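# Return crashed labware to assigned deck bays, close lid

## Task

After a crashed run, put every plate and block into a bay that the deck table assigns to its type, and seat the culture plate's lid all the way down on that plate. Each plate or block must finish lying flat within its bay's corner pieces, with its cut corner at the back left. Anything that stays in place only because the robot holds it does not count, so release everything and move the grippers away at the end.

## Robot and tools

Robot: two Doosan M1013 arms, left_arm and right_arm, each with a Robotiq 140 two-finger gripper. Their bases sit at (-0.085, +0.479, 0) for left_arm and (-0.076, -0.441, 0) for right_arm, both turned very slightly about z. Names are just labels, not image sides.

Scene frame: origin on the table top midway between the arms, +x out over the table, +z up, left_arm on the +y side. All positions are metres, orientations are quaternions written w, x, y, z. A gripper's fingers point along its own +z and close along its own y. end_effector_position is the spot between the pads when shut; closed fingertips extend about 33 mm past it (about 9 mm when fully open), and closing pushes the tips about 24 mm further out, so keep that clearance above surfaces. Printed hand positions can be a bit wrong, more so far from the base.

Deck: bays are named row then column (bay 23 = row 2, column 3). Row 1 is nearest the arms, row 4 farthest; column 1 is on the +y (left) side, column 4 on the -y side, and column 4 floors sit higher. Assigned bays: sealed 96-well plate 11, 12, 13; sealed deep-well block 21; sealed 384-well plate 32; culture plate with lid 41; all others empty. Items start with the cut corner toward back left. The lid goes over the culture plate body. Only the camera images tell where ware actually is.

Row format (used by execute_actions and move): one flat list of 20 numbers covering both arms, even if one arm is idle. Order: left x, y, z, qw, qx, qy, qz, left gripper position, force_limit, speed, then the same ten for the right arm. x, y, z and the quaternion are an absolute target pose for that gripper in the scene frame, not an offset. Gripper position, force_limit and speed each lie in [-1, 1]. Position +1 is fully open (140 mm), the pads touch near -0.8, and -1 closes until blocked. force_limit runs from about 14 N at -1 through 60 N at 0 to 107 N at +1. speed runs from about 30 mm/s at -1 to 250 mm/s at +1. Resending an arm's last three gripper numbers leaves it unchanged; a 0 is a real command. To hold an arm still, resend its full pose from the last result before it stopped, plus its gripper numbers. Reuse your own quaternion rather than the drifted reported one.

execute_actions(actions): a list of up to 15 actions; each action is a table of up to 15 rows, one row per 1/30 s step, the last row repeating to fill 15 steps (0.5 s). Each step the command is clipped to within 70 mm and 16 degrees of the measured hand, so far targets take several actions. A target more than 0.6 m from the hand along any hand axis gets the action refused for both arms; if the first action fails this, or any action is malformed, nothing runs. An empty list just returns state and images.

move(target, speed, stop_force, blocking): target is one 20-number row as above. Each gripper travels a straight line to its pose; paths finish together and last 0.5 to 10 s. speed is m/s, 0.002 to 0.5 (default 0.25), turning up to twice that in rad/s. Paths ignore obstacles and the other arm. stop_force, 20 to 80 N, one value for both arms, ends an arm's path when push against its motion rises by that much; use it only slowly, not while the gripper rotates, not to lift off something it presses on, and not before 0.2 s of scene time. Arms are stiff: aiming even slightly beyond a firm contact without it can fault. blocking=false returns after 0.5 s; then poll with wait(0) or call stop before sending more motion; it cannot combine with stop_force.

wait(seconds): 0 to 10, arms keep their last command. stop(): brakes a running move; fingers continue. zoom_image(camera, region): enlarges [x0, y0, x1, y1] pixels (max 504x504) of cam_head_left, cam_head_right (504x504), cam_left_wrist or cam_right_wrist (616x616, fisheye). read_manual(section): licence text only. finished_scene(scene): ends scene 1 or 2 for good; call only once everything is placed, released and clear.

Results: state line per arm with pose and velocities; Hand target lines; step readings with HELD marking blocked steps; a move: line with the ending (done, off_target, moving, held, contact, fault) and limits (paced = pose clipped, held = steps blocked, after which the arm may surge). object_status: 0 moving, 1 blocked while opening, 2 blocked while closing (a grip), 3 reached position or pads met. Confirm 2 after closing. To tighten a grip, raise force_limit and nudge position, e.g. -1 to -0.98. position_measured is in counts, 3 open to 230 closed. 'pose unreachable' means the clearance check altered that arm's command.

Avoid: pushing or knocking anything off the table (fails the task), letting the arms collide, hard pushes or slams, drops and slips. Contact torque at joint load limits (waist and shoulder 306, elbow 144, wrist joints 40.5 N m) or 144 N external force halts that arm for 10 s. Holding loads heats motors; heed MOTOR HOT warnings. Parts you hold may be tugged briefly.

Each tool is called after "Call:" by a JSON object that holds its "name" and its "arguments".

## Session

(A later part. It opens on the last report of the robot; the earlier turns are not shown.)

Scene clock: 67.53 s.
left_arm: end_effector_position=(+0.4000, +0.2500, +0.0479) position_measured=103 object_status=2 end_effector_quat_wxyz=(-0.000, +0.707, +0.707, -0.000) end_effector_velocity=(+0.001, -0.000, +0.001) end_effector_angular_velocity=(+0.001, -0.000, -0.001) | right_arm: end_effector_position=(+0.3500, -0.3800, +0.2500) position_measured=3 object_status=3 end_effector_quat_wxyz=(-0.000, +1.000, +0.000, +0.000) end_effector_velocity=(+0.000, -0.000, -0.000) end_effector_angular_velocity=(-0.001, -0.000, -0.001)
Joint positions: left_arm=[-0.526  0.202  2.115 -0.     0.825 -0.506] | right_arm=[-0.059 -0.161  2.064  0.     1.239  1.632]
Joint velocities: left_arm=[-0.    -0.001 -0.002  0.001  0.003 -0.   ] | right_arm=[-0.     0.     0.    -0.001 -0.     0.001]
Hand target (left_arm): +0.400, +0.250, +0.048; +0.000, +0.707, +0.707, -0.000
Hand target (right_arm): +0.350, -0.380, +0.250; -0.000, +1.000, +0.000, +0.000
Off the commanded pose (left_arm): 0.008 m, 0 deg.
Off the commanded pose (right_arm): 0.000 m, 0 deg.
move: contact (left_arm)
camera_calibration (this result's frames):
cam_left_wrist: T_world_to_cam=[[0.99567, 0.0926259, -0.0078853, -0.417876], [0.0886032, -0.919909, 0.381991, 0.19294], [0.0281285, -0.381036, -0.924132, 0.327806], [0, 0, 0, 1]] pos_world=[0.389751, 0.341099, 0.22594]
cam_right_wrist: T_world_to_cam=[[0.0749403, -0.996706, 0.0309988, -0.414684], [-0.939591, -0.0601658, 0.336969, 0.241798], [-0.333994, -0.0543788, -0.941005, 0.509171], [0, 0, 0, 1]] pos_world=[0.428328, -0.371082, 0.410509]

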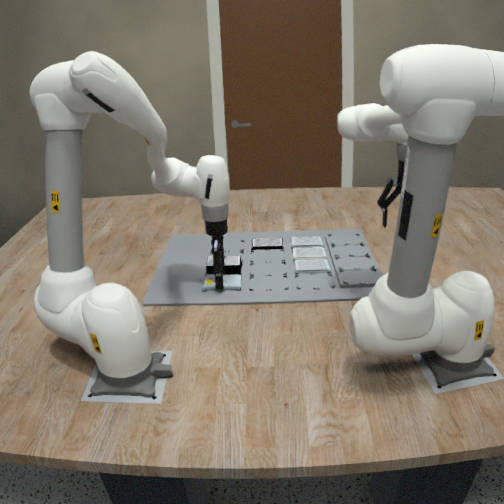

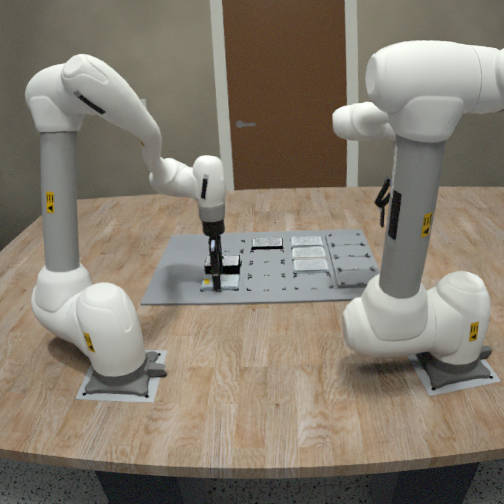

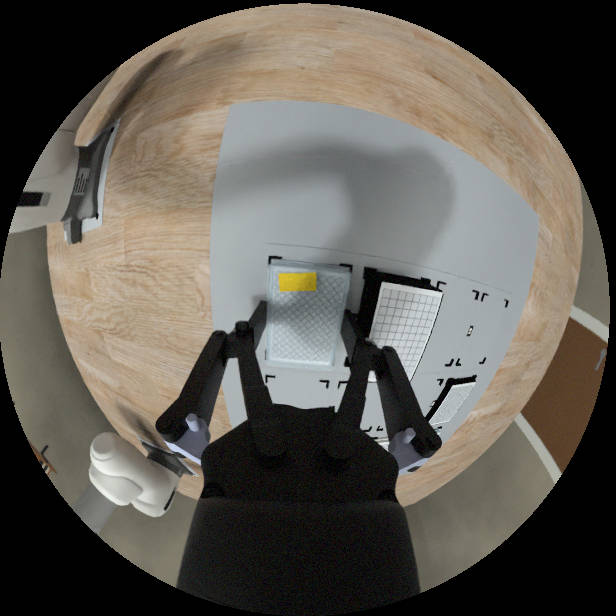

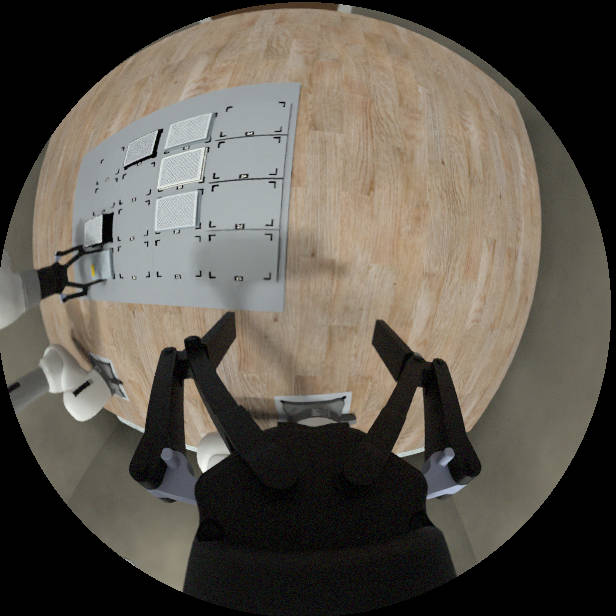

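Call:
{"name": "move", "arguments": {"target": [0.400,0.250,0.0482,0,0.7071,0.7071,0,0.3,-0.5,-0.9,0.35,-0.38,0.25,0,1,0,0,1,0,0.5]}}

Call:
{"name": "move", "arguments": {"target": [0.400,0.250,0.08,0,0.7071,0.7071,0,0.3,-0.5,-0.9,0.35,-0.38,0.25,0,1,0,0,1,0,0.5], "speed": 0.03}}

Call:
{"name": "move", "arguments": {"target": [0.396,0.29,0.068,0,0.7071,0.7071,0,-0.2,-0.5,0.5,0.35,-0.38,0.25,0,1,0,0,1,0,0.5], "speed": 0.04}}

Call:
{"name": "move", "arguments": {"target": [0.396,0.29,0.05,0,0.7071,0.7071,0,-0.2,-0.5,0.5,0.35,-0.38,0.25,0,1,0,0,1,0,0.5], "speed": 0.005, "stop_force": 20}}

Call:
{"name": "move", "arguments": {"target": [0.396,0.29,0.068,0,0.7071,0.7071,0,-0.2,-0.5,0.5,0.35,-0.38,0.25,0,1,0,0,1,0,0.5], "speed": 0.03}}

Call:
{"name": "move", "arguments": {"target": [0.396,0.205,0.068,0,0.7071,0.7071,0,-0.2,-0.5,0.5,0.35,-0.38,0.25,0,1,0,0,1,0,0.5], "speed": 0.06}}

Call:
{"name": "move", "arguments": {"target": [0.396,0.205,0.05,0,0.7071,0.7071,0,-0.2,-0.5,0.5,0.35,-0.38,0.25,0,1,0,0,1,0,0.5], "speed": 0.005, "stop_force": 20}}

Scene clock: 68.87 s.
left_arm: end_effector_position=(+0.4000, +0.2500, +0.0482) position_measured=91 object_status=3 end_effector_quat_wxyz=(-0.000, +0.707, +0.707, -0.000) end_effector_velocity=(+0.000, +0.000, -0.000) end_effector_angular_velocity=(+0.002, +0.001, -0.001) | right_arm: end_effector_position=(+0.3500, -0.3800, +0.2500) position_measured=3 object_status=3 end_effector_quat_wxyz=(-0.000, +1.000, +0.000, +0.000) end_effector_velocity=(+0.000, -0.000, +0.000) end_effector_angular_velocity=(-0.000, -0.001, +0.001)
Joint positions: left_arm=[-0.526  0.202  2.115 -0.     0.825 -0.506] | right_arm=[-0.059 -0.161  2.064 -0.     1.239  1.632]
Joint velocities: left_arm=[-0.     0.001 -0.     0.001  0.001 -0.001] | right_arm=[ 0.    -0.     0.    -0.001 -0.    -0.001]
Hand target (left_arm): +0.400, +0.250, +0.048; +0.000, +0.707, +0.707, -0.000
Hand target (right_arm): +0.350, -0.380, +0.250; -0.000, +1.000, +0.000, +0.000
Off the commanded pose (left_arm): 0.000 m, 0 deg.
Off the commanded pose (right_arm): 0.000 m, 0 deg.
move: done
camera_calibration (this result's frames):
cam_left_wrist: T_world_to_cam=[[0.995672, 0.092612, -0.00781748, -0.417898], [0.0885637, -0.919902, 0.382018, 0.192823], [0.0281881, -0.381057, -0.924122, 0.328073], [0, 0, 0, 1]] pos_world=[0.389764, 0.341095, 0.226251]
cam_right_wrist: T_world_to_cam=[[0.0749403, -0.996706, 0.030999, -0.414684], [-0.939591, -0.0601658, 0.336969, 0.241798], [-0.333994, -0.054379, -0.941005, 0.509171], [0, 0, 0, 1]] pos_world=[0.428328, -0.371082, 0.410509]

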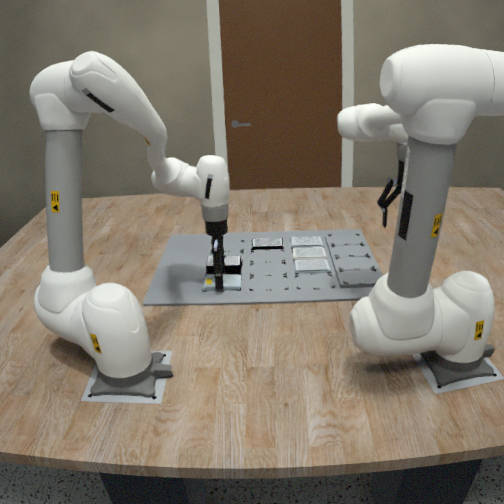

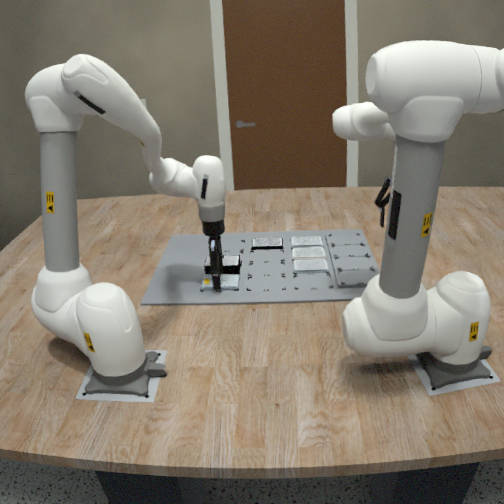

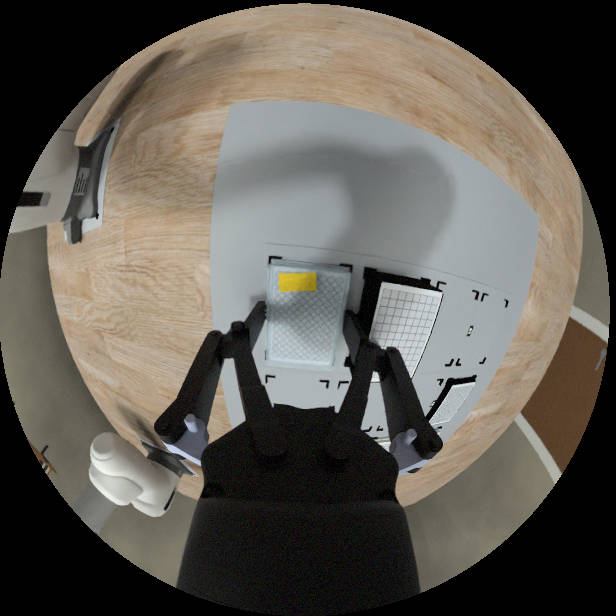

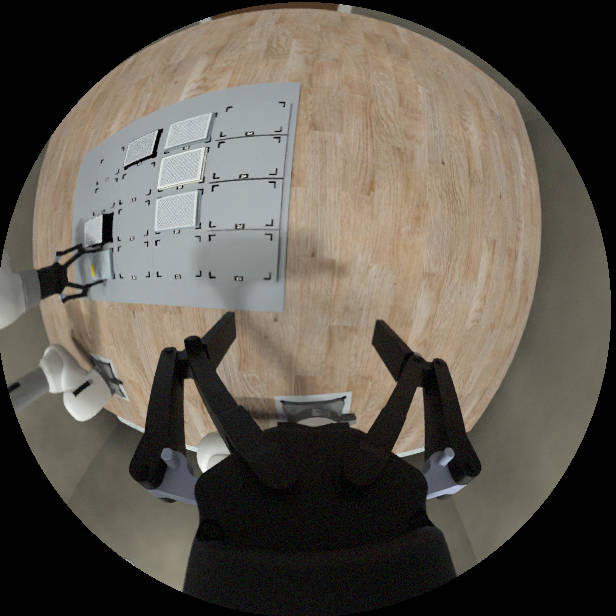

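Scene clock: 70.17 s.
left_arm: end_effector_position=(+0.4000, +0.2500, +0.0800) position_measured=91 object_status=3 end_effector_quat_wxyz=(+0.000, +0.707, +0.707, -0.000) end_effector_velocity=(+0.000, +0.000, +0.001) end_effector_angular_velocity=(-0.000, -0.001, -0.001) | right_arm: end_effector_position=(+0.3500, -0.3800, +0.2500) position_measured=3 object_status=3 end_effector_quat_wxyz=(-0.000, +1.000, +0.000, +0.000) end_effector_velocity=(+0.001, +0.000, +0.000) end_effector_angular_velocity=(+0.000, -0.002, +0.002)
Joint positions: left_arm=[-0.526  0.163  2.089 -0.     0.89  -0.506] | right_arm=[-0.059 -0.161  2.064  0.     1.239  1.632]
Joint velocities: left_arm=[-0.    -0.001  0.     0.001  0.    -0.   ] | right_arm=[ 0.    -0.    -0.     0.    -0.002 -0.001]
Hand target (left_arm): +0.400, +0.250, +0.080; +0.000, +0.707, +0.707, -0.000
Hand target (right_arm): +0.350, -0.380, +0.250; -0.000, +1.000, +0.000, +0.000
Off the commanded pose (left_arm): 0.000 m, 0 deg.
Off the commanded pose (right_arm): 0.000 m, 0 deg.
move: done
camera_calibration (this result's frames):
cam_left_wrist: T_world_to_cam=[[0.995678, 0.0925465, -0.00777416, -0.417664], [0.0884859, -0.919899, 0.382041, 0.180672], [0.0282051, -0.381078, -0.924113, 0.357494], [0, 0, 0, 1]] pos_world=[0.389789, 0.341086, 0.258094]
cam_right_wrist: T_world_to_cam=[[0.0749403, -0.996706, 0.0309988, -0.414684], [-0.939591, -0.0601658, 0.336969, 0.241798], [-0.333994, -0.0543788, -0.941005, 0.509171], [0, 0, 0, 1]] pos_world=[0.428328, -0.371082, 0.410509]

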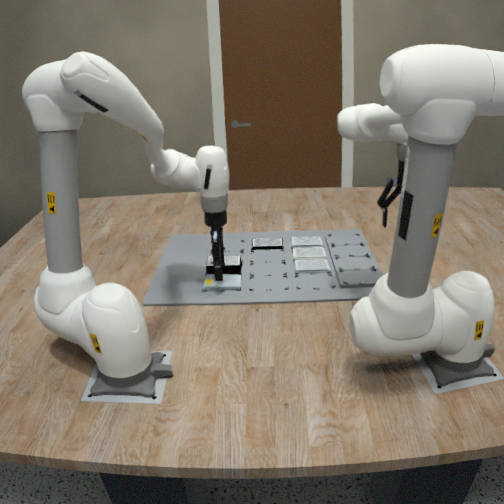

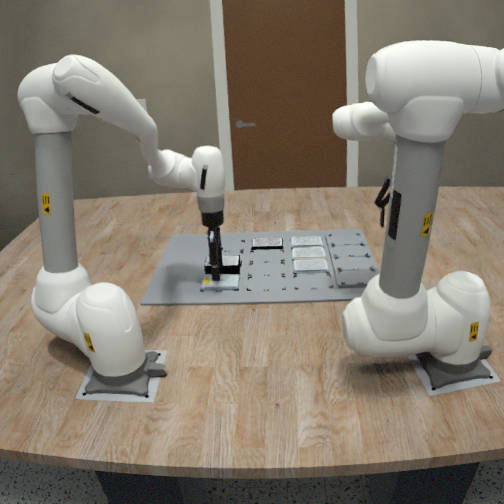

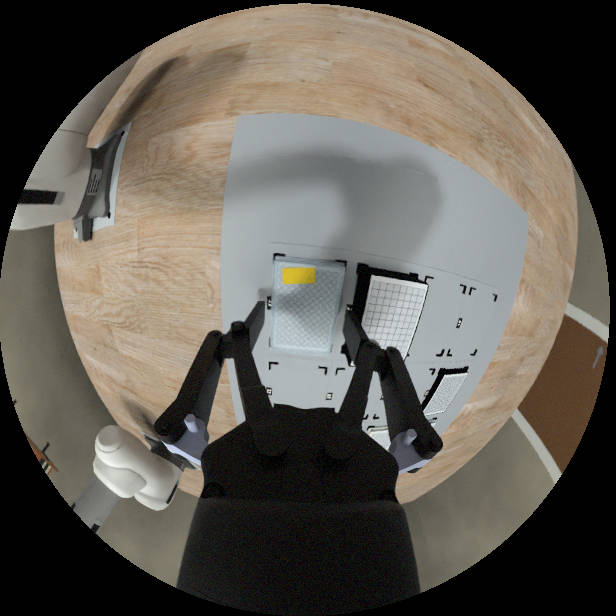

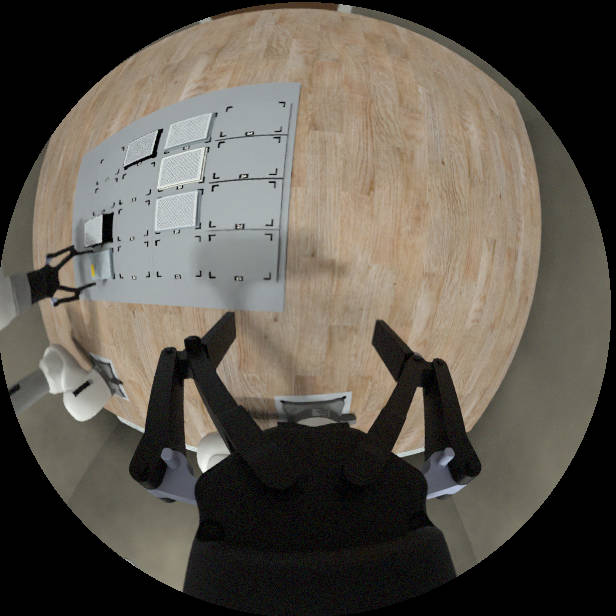

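Scene clock: 71.47 s.
left_arm: end_effector_position=(+0.3961, +0.2901, +0.0680) position_measured=154 object_status=3 end_effector_quat_wxyz=(+0.000, +0.707, +0.707, +0.000) end_effector_velocity=(-0.000, +0.000, +0.000) end_effector_angular_velocity=(+0.000, +0.000, +0.001) | right_arm: end_effector_position=(+0.3500, -0.3800, +0.2500) position_measured=3 object_status=3 end_effector_quat_wxyz=(-0.000, +1.000, +0.000, +0.000) end_effector_velocity=(-0.000, +0.000, -0.000) end_effector_angular_velocity=(+0.000, +0.000, +0.001)
Joint positions: left_arm=[-0.462  0.149  2.134  0.     0.859 -0.441] | right_arm=[-0.059 -0.161  2.064  0.     1.239  1.632]
Joint velocities: left_arm=[ 0.    -0.    -0.     0.     0.001 -0.001] | right_arm=[-0.     0.    -0.     0.     0.    -0.001]
Hand target (left_arm): +0.396, +0.290, +0.068; +0.000, +0.707, +0.707, +0.000
Hand target (right_arm): +0.350, -0.380, +0.250; -0.000, +1.000, +0.000, +0.000
Off the commanded pose (left_arm): 0.000 m, 0 deg.
Off the commanded pose (right_arm): 0.000 m, 0 deg.
move: done
camera_calibration (this result's frames):
cam_left_wrist: T_world_to_cam=[[0.995675, 0.0925876, -0.00771323, -0.417561], [0.0885016, -0.91991, 0.382011, 0.222459], [0.028274, -0.381042, -0.924125, 0.361741], [0, 0, 0, 1]] pos_world=[0.385839, 0.381142, 0.246091]
cam_right_wrist: T_world_to_cam=[[0.0749403, -0.996706, 0.0309989, -0.414684], [-0.939591, -0.0601657, 0.33697, 0.241797], [-0.333995, -0.0543789, -0.941005, 0.509171], [0, 0, 0, 1]] pos_world=[0.428328, -0.371082, 0.410509]

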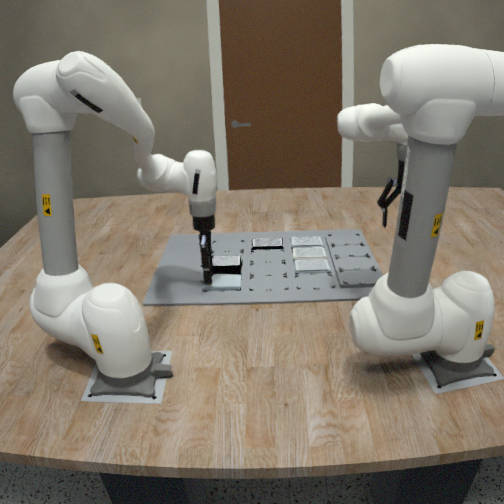

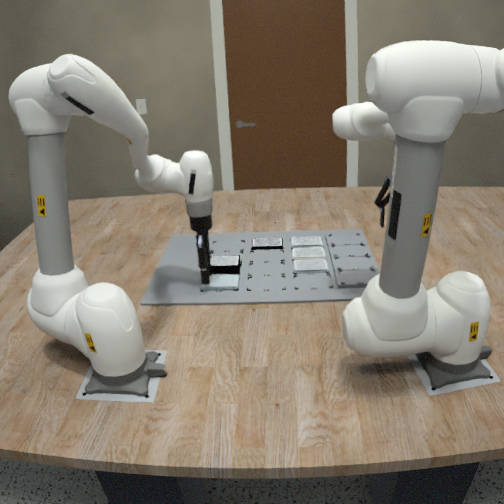

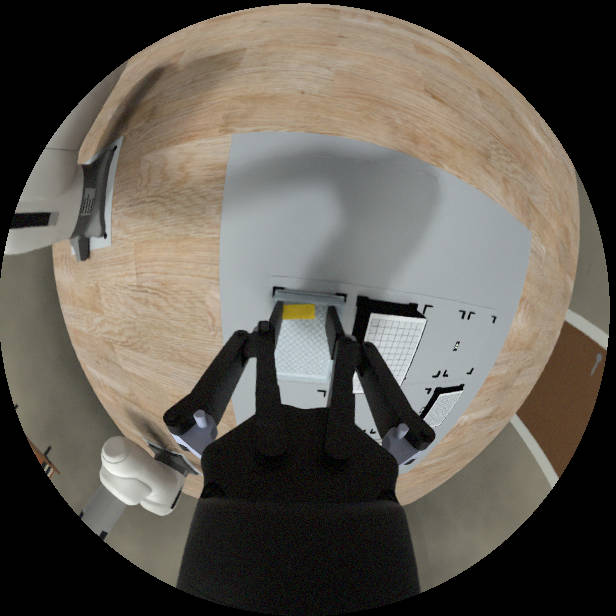

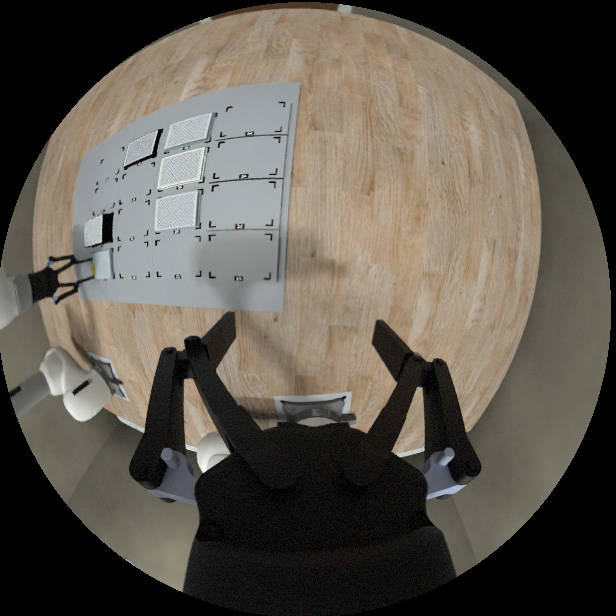

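Scene clock: 73.00 s.
left_arm: end_effector_position=(+0.3961, +0.2901, +0.0619) position_measured=154 object_status=3 end_effector_quat_wxyz=(-0.000, +0.707, +0.707, +0.000) end_effector_velocity=(+0.001, -0.000, +0.002) end_effector_angular_velocity=(-0.001, -0.001, +0.000) | right_arm: end_effector_position=(+0.3500, -0.3800, +0.2500) position_measured=3 object_status=3 end_effector_quat_wxyz=(-0.000, +1.000, +0.000, +0.000) end_effector_velocity=(+0.000, -0.000, +0.000) end_effector_angular_velocity=(-0.000, -0.001, -0.000)
Joint positions: left_arm=[-0.462  0.157  2.139  0.     0.846 -0.441] | right_arm=[-0.059 -0.161  2.064  0.     1.239  1.632]
Joint velocities: left_arm=[ 0.    -0.002 -0.002 -0.001  0.003  0.001] | right_arm=[-0.    -0.     0.    -0.    -0.001  0.   ]
Hand target (left_arm): +0.396, +0.290, +0.062; +0.000, +0.707, +0.707, +0.000
Hand target (right_arm): +0.350, -0.380, +0.250; -0.000, +1.000, +0.000, -0.000
Off the commanded pose (left_arm): 0.012 m, 0 deg.
Off the commanded pose (right_arm): 0.000 m, 0 deg.
move: contact (left_arm)
camera_calibration (this result's frames):
cam_left_wrist: T_world_to_cam=[[0.995674, 0.0925859, -0.00778252, -0.417575], [0.0885276, -0.919923, 0.381974, 0.224808], [0.0282061, -0.38101, -0.92414, 0.356112], [0, 0, 0, 1]] pos_world=[0.385822, 0.381149, 0.239977]
cam_right_wrist: T_world_to_cam=[[0.0749403, -0.996706, 0.0309987, -0.414684], [-0.939591, -0.0601657, 0.33697, 0.241797], [-0.333995, -0.0543788, -0.941005, 0.509172], [0, 0, 0, 1]] pos_world=[0.428328, -0.371082, 0.410509]

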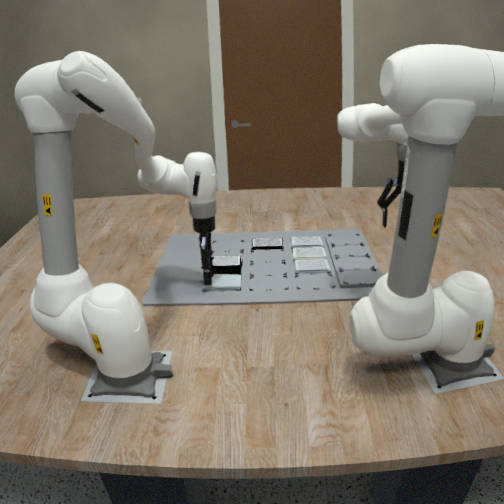

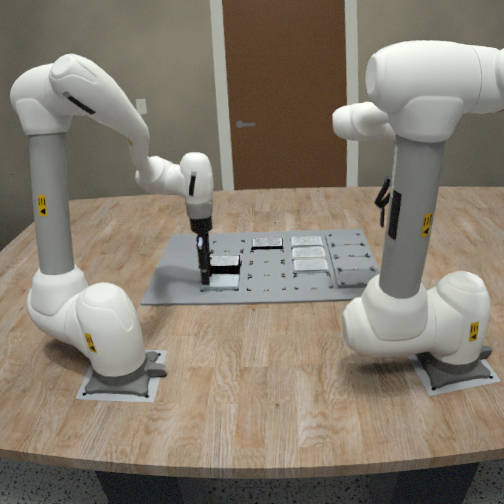

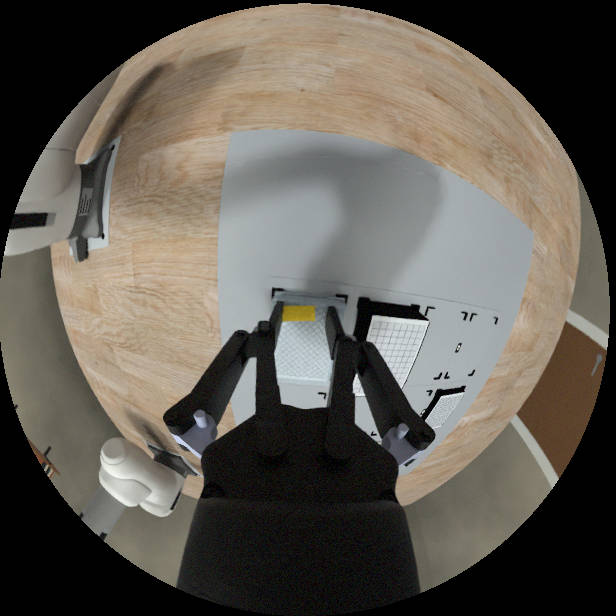

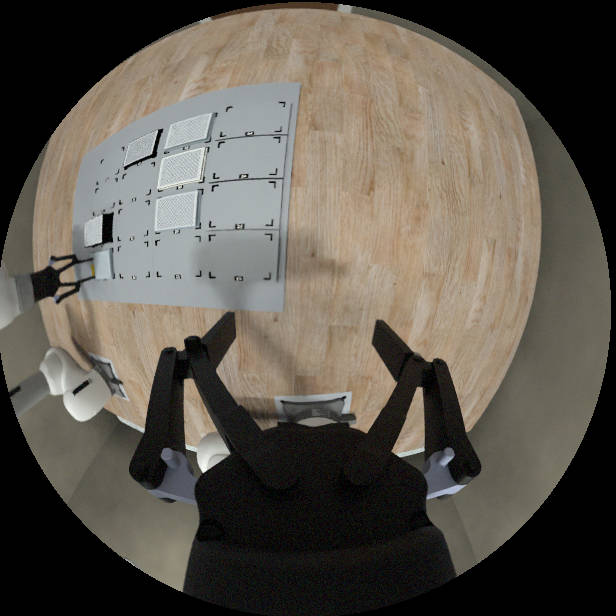

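Scene clock: 73.70 s.
left_arm: end_effector_position=(+0.3960, +0.2900, +0.0680) position_measured=154 object_status=3 end_effector_quat_wxyz=(-0.000, +0.707, +0.707, +0.000) end_effector_velocity=(+0.001, -0.000, +0.000) end_effector_angular_velocity=(-0.000, -0.002, -0.000) | right_arm: end_effector_position=(+0.3500, -0.3800, +0.2500) position_measured=3 object_status=3 end_effector_quat_wxyz=(-0.000, +1.000, +0.000, -0.000) end_effector_velocity=(+0.000, -0.000, -0.000) end_effector_angular_velocity=(+0.000, -0.000, -0.001)
Joint positions: left_arm=[-0.462  0.149  2.134  0.     0.859 -0.441] | right_arm=[-0.059 -0.161  2.064  0.     1.239  1.632]
Joint velocities: left_arm=[-0.     0.001 -0.002  0.001 -0.001 -0.   ] | right_arm=[-0.001  0.     0.     0.    -0.001  0.001]
Hand target (left_arm): +0.396, +0.290, +0.068; +0.000, +0.707, +0.707, -0.000
Hand target (right_arm): +0.350, -0.380, +0.250; -0.000, +1.000, +0.000, -0.000
Off the commanded pose (left_arm): 0.000 m, 0 deg.
Off the commanded pose (right_arm): 0.000 m, 0 deg.
move: done
camera_calibration (this result's frames):
cam_left_wrist: T_world_to_cam=[[0.995685, 0.0924645, -0.0077928, -0.417441], [0.0884195, -0.919936, 0.381968, 0.222495], [0.0281495, -0.381009, -0.924143, 0.361735], [0, 0, 0, 1]] pos_world=[0.385785, 0.381104, 0.246056]
cam_right_wrist: T_world_to_cam=[[0.0749403, -0.996706, 0.0309989, -0.414684], [-0.939591, -0.0601657, 0.336971, 0.241797], [-0.333996, -0.0543789, -0.941005, 0.509171], [0, 0, 0, 1]] pos_world=[0.428328, -0.371082, 0.410509]

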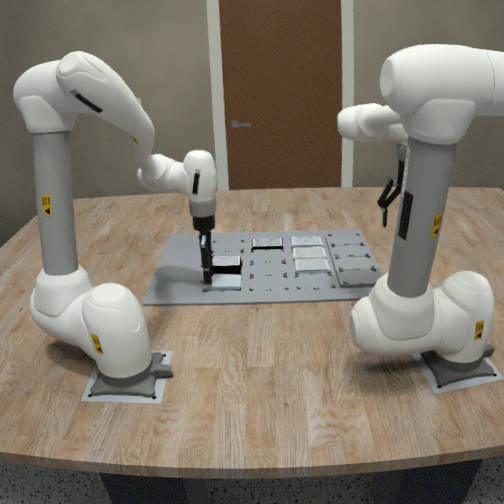

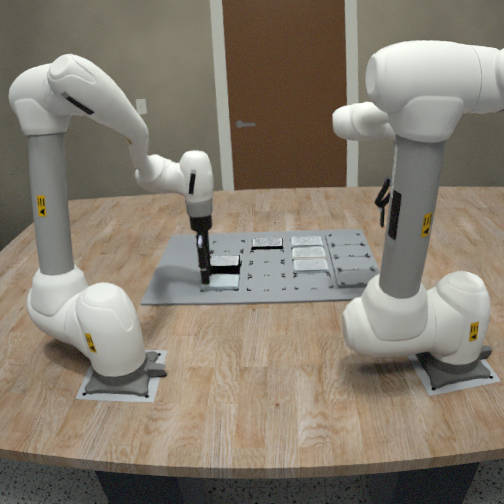

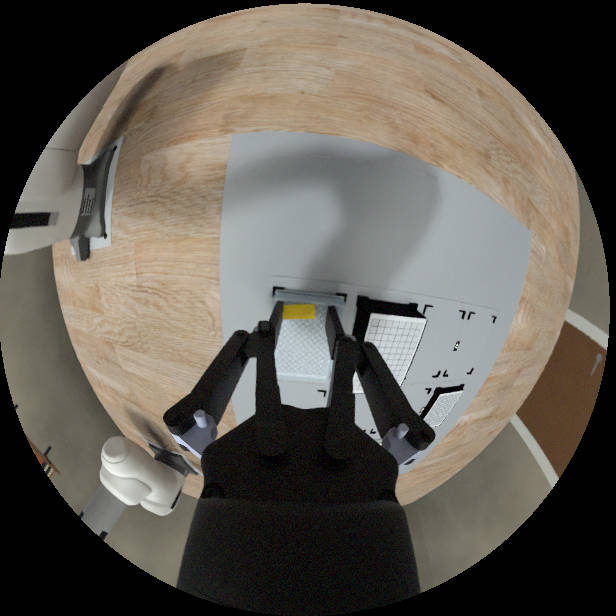

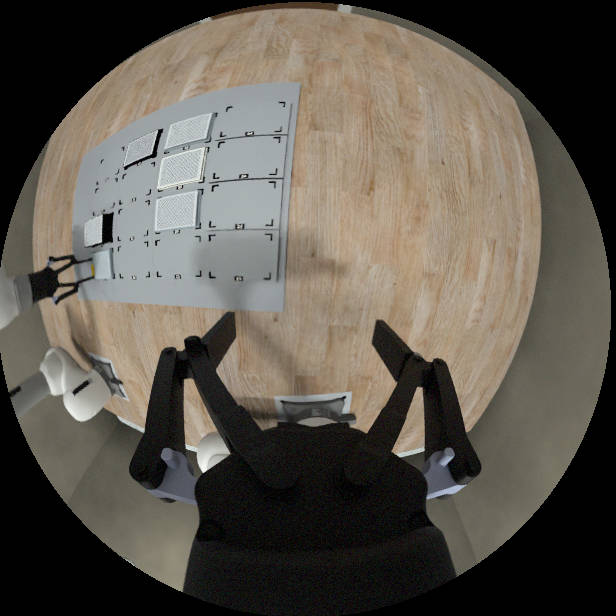

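Scene clock: 75.40 s.
left_arm: end_effector_position=(+0.3958, +0.2049, +0.0679) position_measured=154 object_status=3 end_effector_quat_wxyz=(-0.000, +0.707, +0.707, -0.000) end_effector_velocity=(-0.000, +0.000, -0.000) end_effector_angular_velocity=(-0.001, +0.001, +0.001) | right_arm: end_effector_position=(+0.3500, -0.3800, +0.2500) position_measured=3 object_status=3 end_effector_quat_wxyz=(-0.000, +1.000, +0.000, -0.000) end_effector_velocity=(+0.000, -0.000, +0.000) end_effector_angular_velocity=(-0.000, -0.001, +0.000)
Joint positions: left_arm=[-0.601  0.201  2.068 -0.     0.872 -0.581] | right_arm=[-0.059 -0.161  2.064  0.     1.239  1.632]
Joint velocities: left_arm=[ 0.001 -0.     0.001 -0.001  0.     0.   ] | right_arm=[-0.    -0.     0.    -0.    -0.001 -0.   ]
Hand target (left_arm): +0.396, +0.205, +0.068; -0.000, +0.707, +0.707, -0.000
Hand target (right_arm): +0.350, -0.380, +0.250; -0.000, +1.000, +0.000, -0.000
Off the commanded pose (left_arm): 0.000 m, 0 deg.
Off the commanded pose (right_arm): 0.000 m, 0 deg.
move: done
camera_calibration (this result's frames):
cam_left_wrist: T_world_to_cam=[[0.99567, 0.0926165, -0.00791293, -0.409389], [0.0886051, -0.91991, 0.381987, 0.144159], [0.0280991, -0.381034, -0.924134, 0.329293], [0, 0, 0, 1]] pos_world=[0.385591, 0.296001, 0.246004]
cam_right_wrist: T_world_to_cam=[[0.0749404, -0.996706, 0.0309989, -0.414684], [-0.939591, -0.0601658, 0.336971, 0.241796], [-0.333996, -0.054379, -0.941005, 0.509172], [0, 0, 0, 1]] pos_world=[0.428328, -0.371082, 0.410509]

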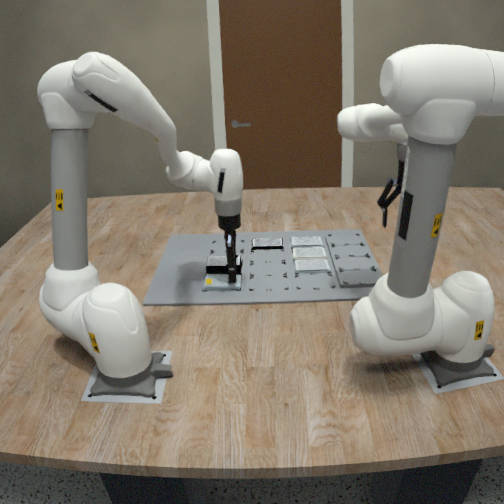

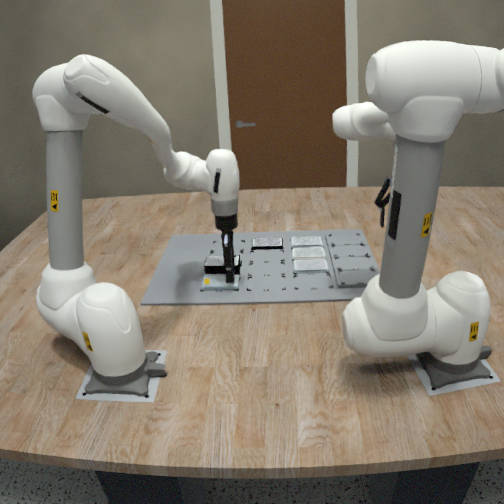

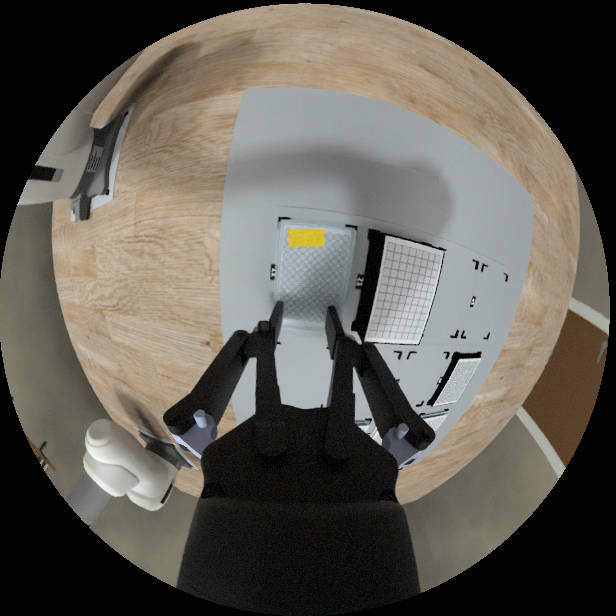

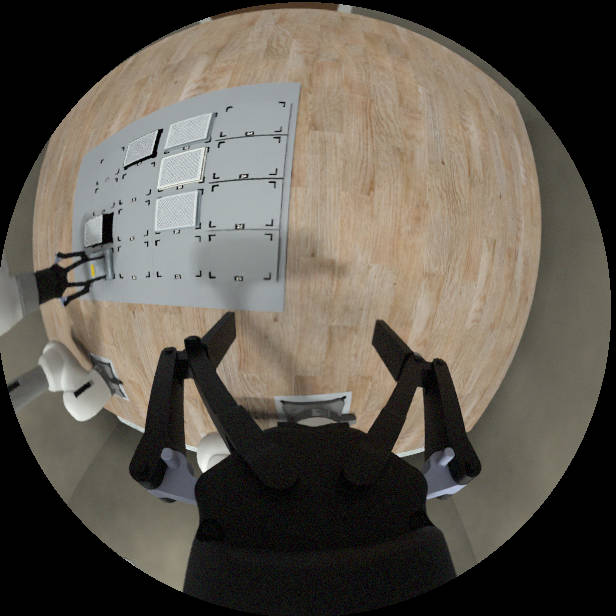

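Scene clock: 77.67 s.
left_arm: end_effector_position=(+0.3959, +0.2050, +0.0581) position_measured=154 object_status=3 end_effector_quat_wxyz=(-0.000, +0.707, +0.707, -0.000) end_effector_velocity=(+0.001, -0.000, +0.001) end_effector_angular_velocity=(-0.000, -0.001, -0.000) | right_arm: end_effector_position=(+0.3500, -0.3800, +0.2500) position_measured=3 object_status=3 end_effector_quat_wxyz=(+0.000, +1.000, +0.000, -0.000) end_effector_velocity=(-0.000, +0.000, -0.000) end_effector_angular_velocity=(-0.000, +0.001, -0.000)
Joint positions: left_arm=[-0.601  0.213  2.076 -0.     0.853 -0.581] | right_arm=[-0.059 -0.161  2.064 -0.     1.239  1.632]
Joint velocities: left_arm=[ 0.    -0.001 -0.002  0.     0.002  0.   ] | right_arm=[0.    0.    0.    0.    0.001 0.   ]
Hand target (left_arm): +0.396, +0.205, +0.058; +0.000, +0.707, +0.707, -0.000
Hand target (right_arm): +0.350, -0.380, +0.250; -0.000, +1.000, +0.000, -0.000
Off the commanded pose (left_arm): 0.008 m, 0 deg.
Off the commanded pose (right_arm): 0.000 m, 0 deg.
move: contact (left_arm)
camera_calibration (this result's frames):
cam_left_wrist: T_world_to_cam=[[0.995656, 0.0927714, -0.00789248, -0.409588], [0.0887401, -0.919892, 0.382, 0.147877], [0.0281785, -0.381041, -0.924128, 0.320227], [0, 0, 0, 1]] pos_world=[0.385663, 0.296049, 0.236209]
cam_right_wrist: T_world_to_cam=[[0.0749404, -0.996706, 0.0309989, -0.414684], [-0.939591, -0.0601658, 0.336971, 0.241796], [-0.333996, -0.0543791, -0.941004, 0.509172], [0, 0, 0, 1]] pos_world=[0.428327, -0.371082, 0.410509]

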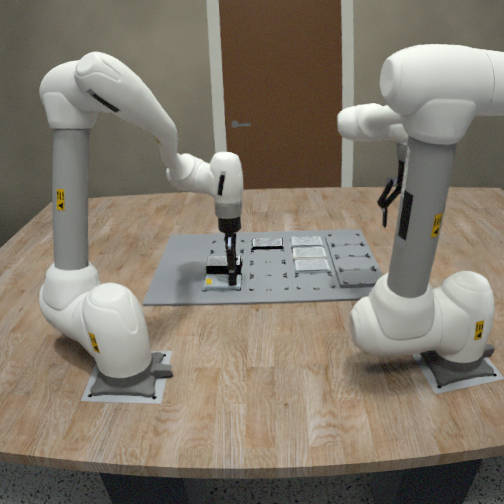

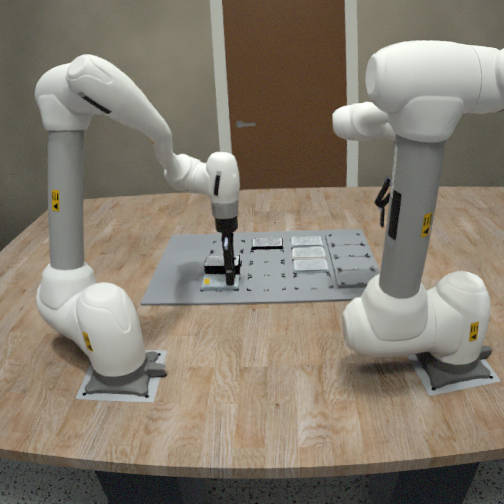

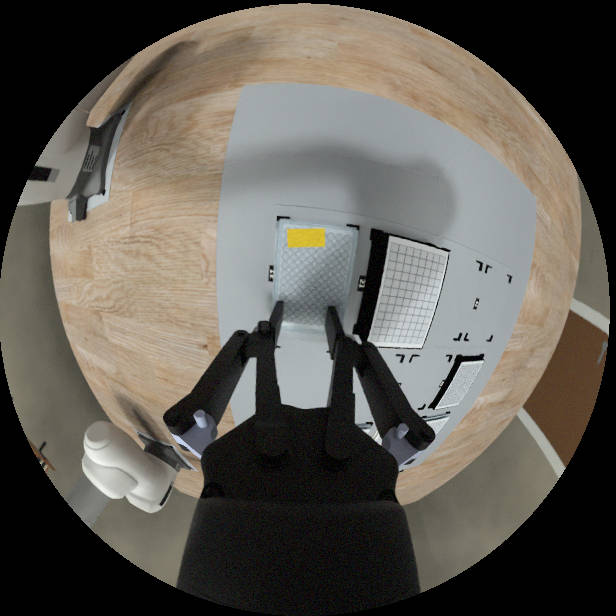

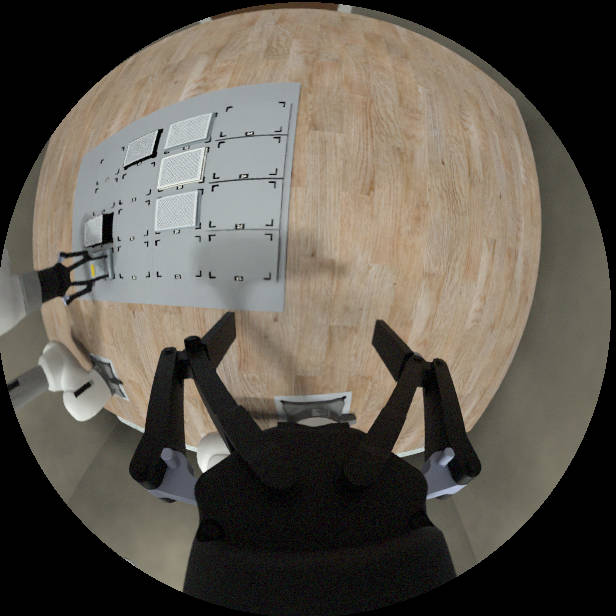

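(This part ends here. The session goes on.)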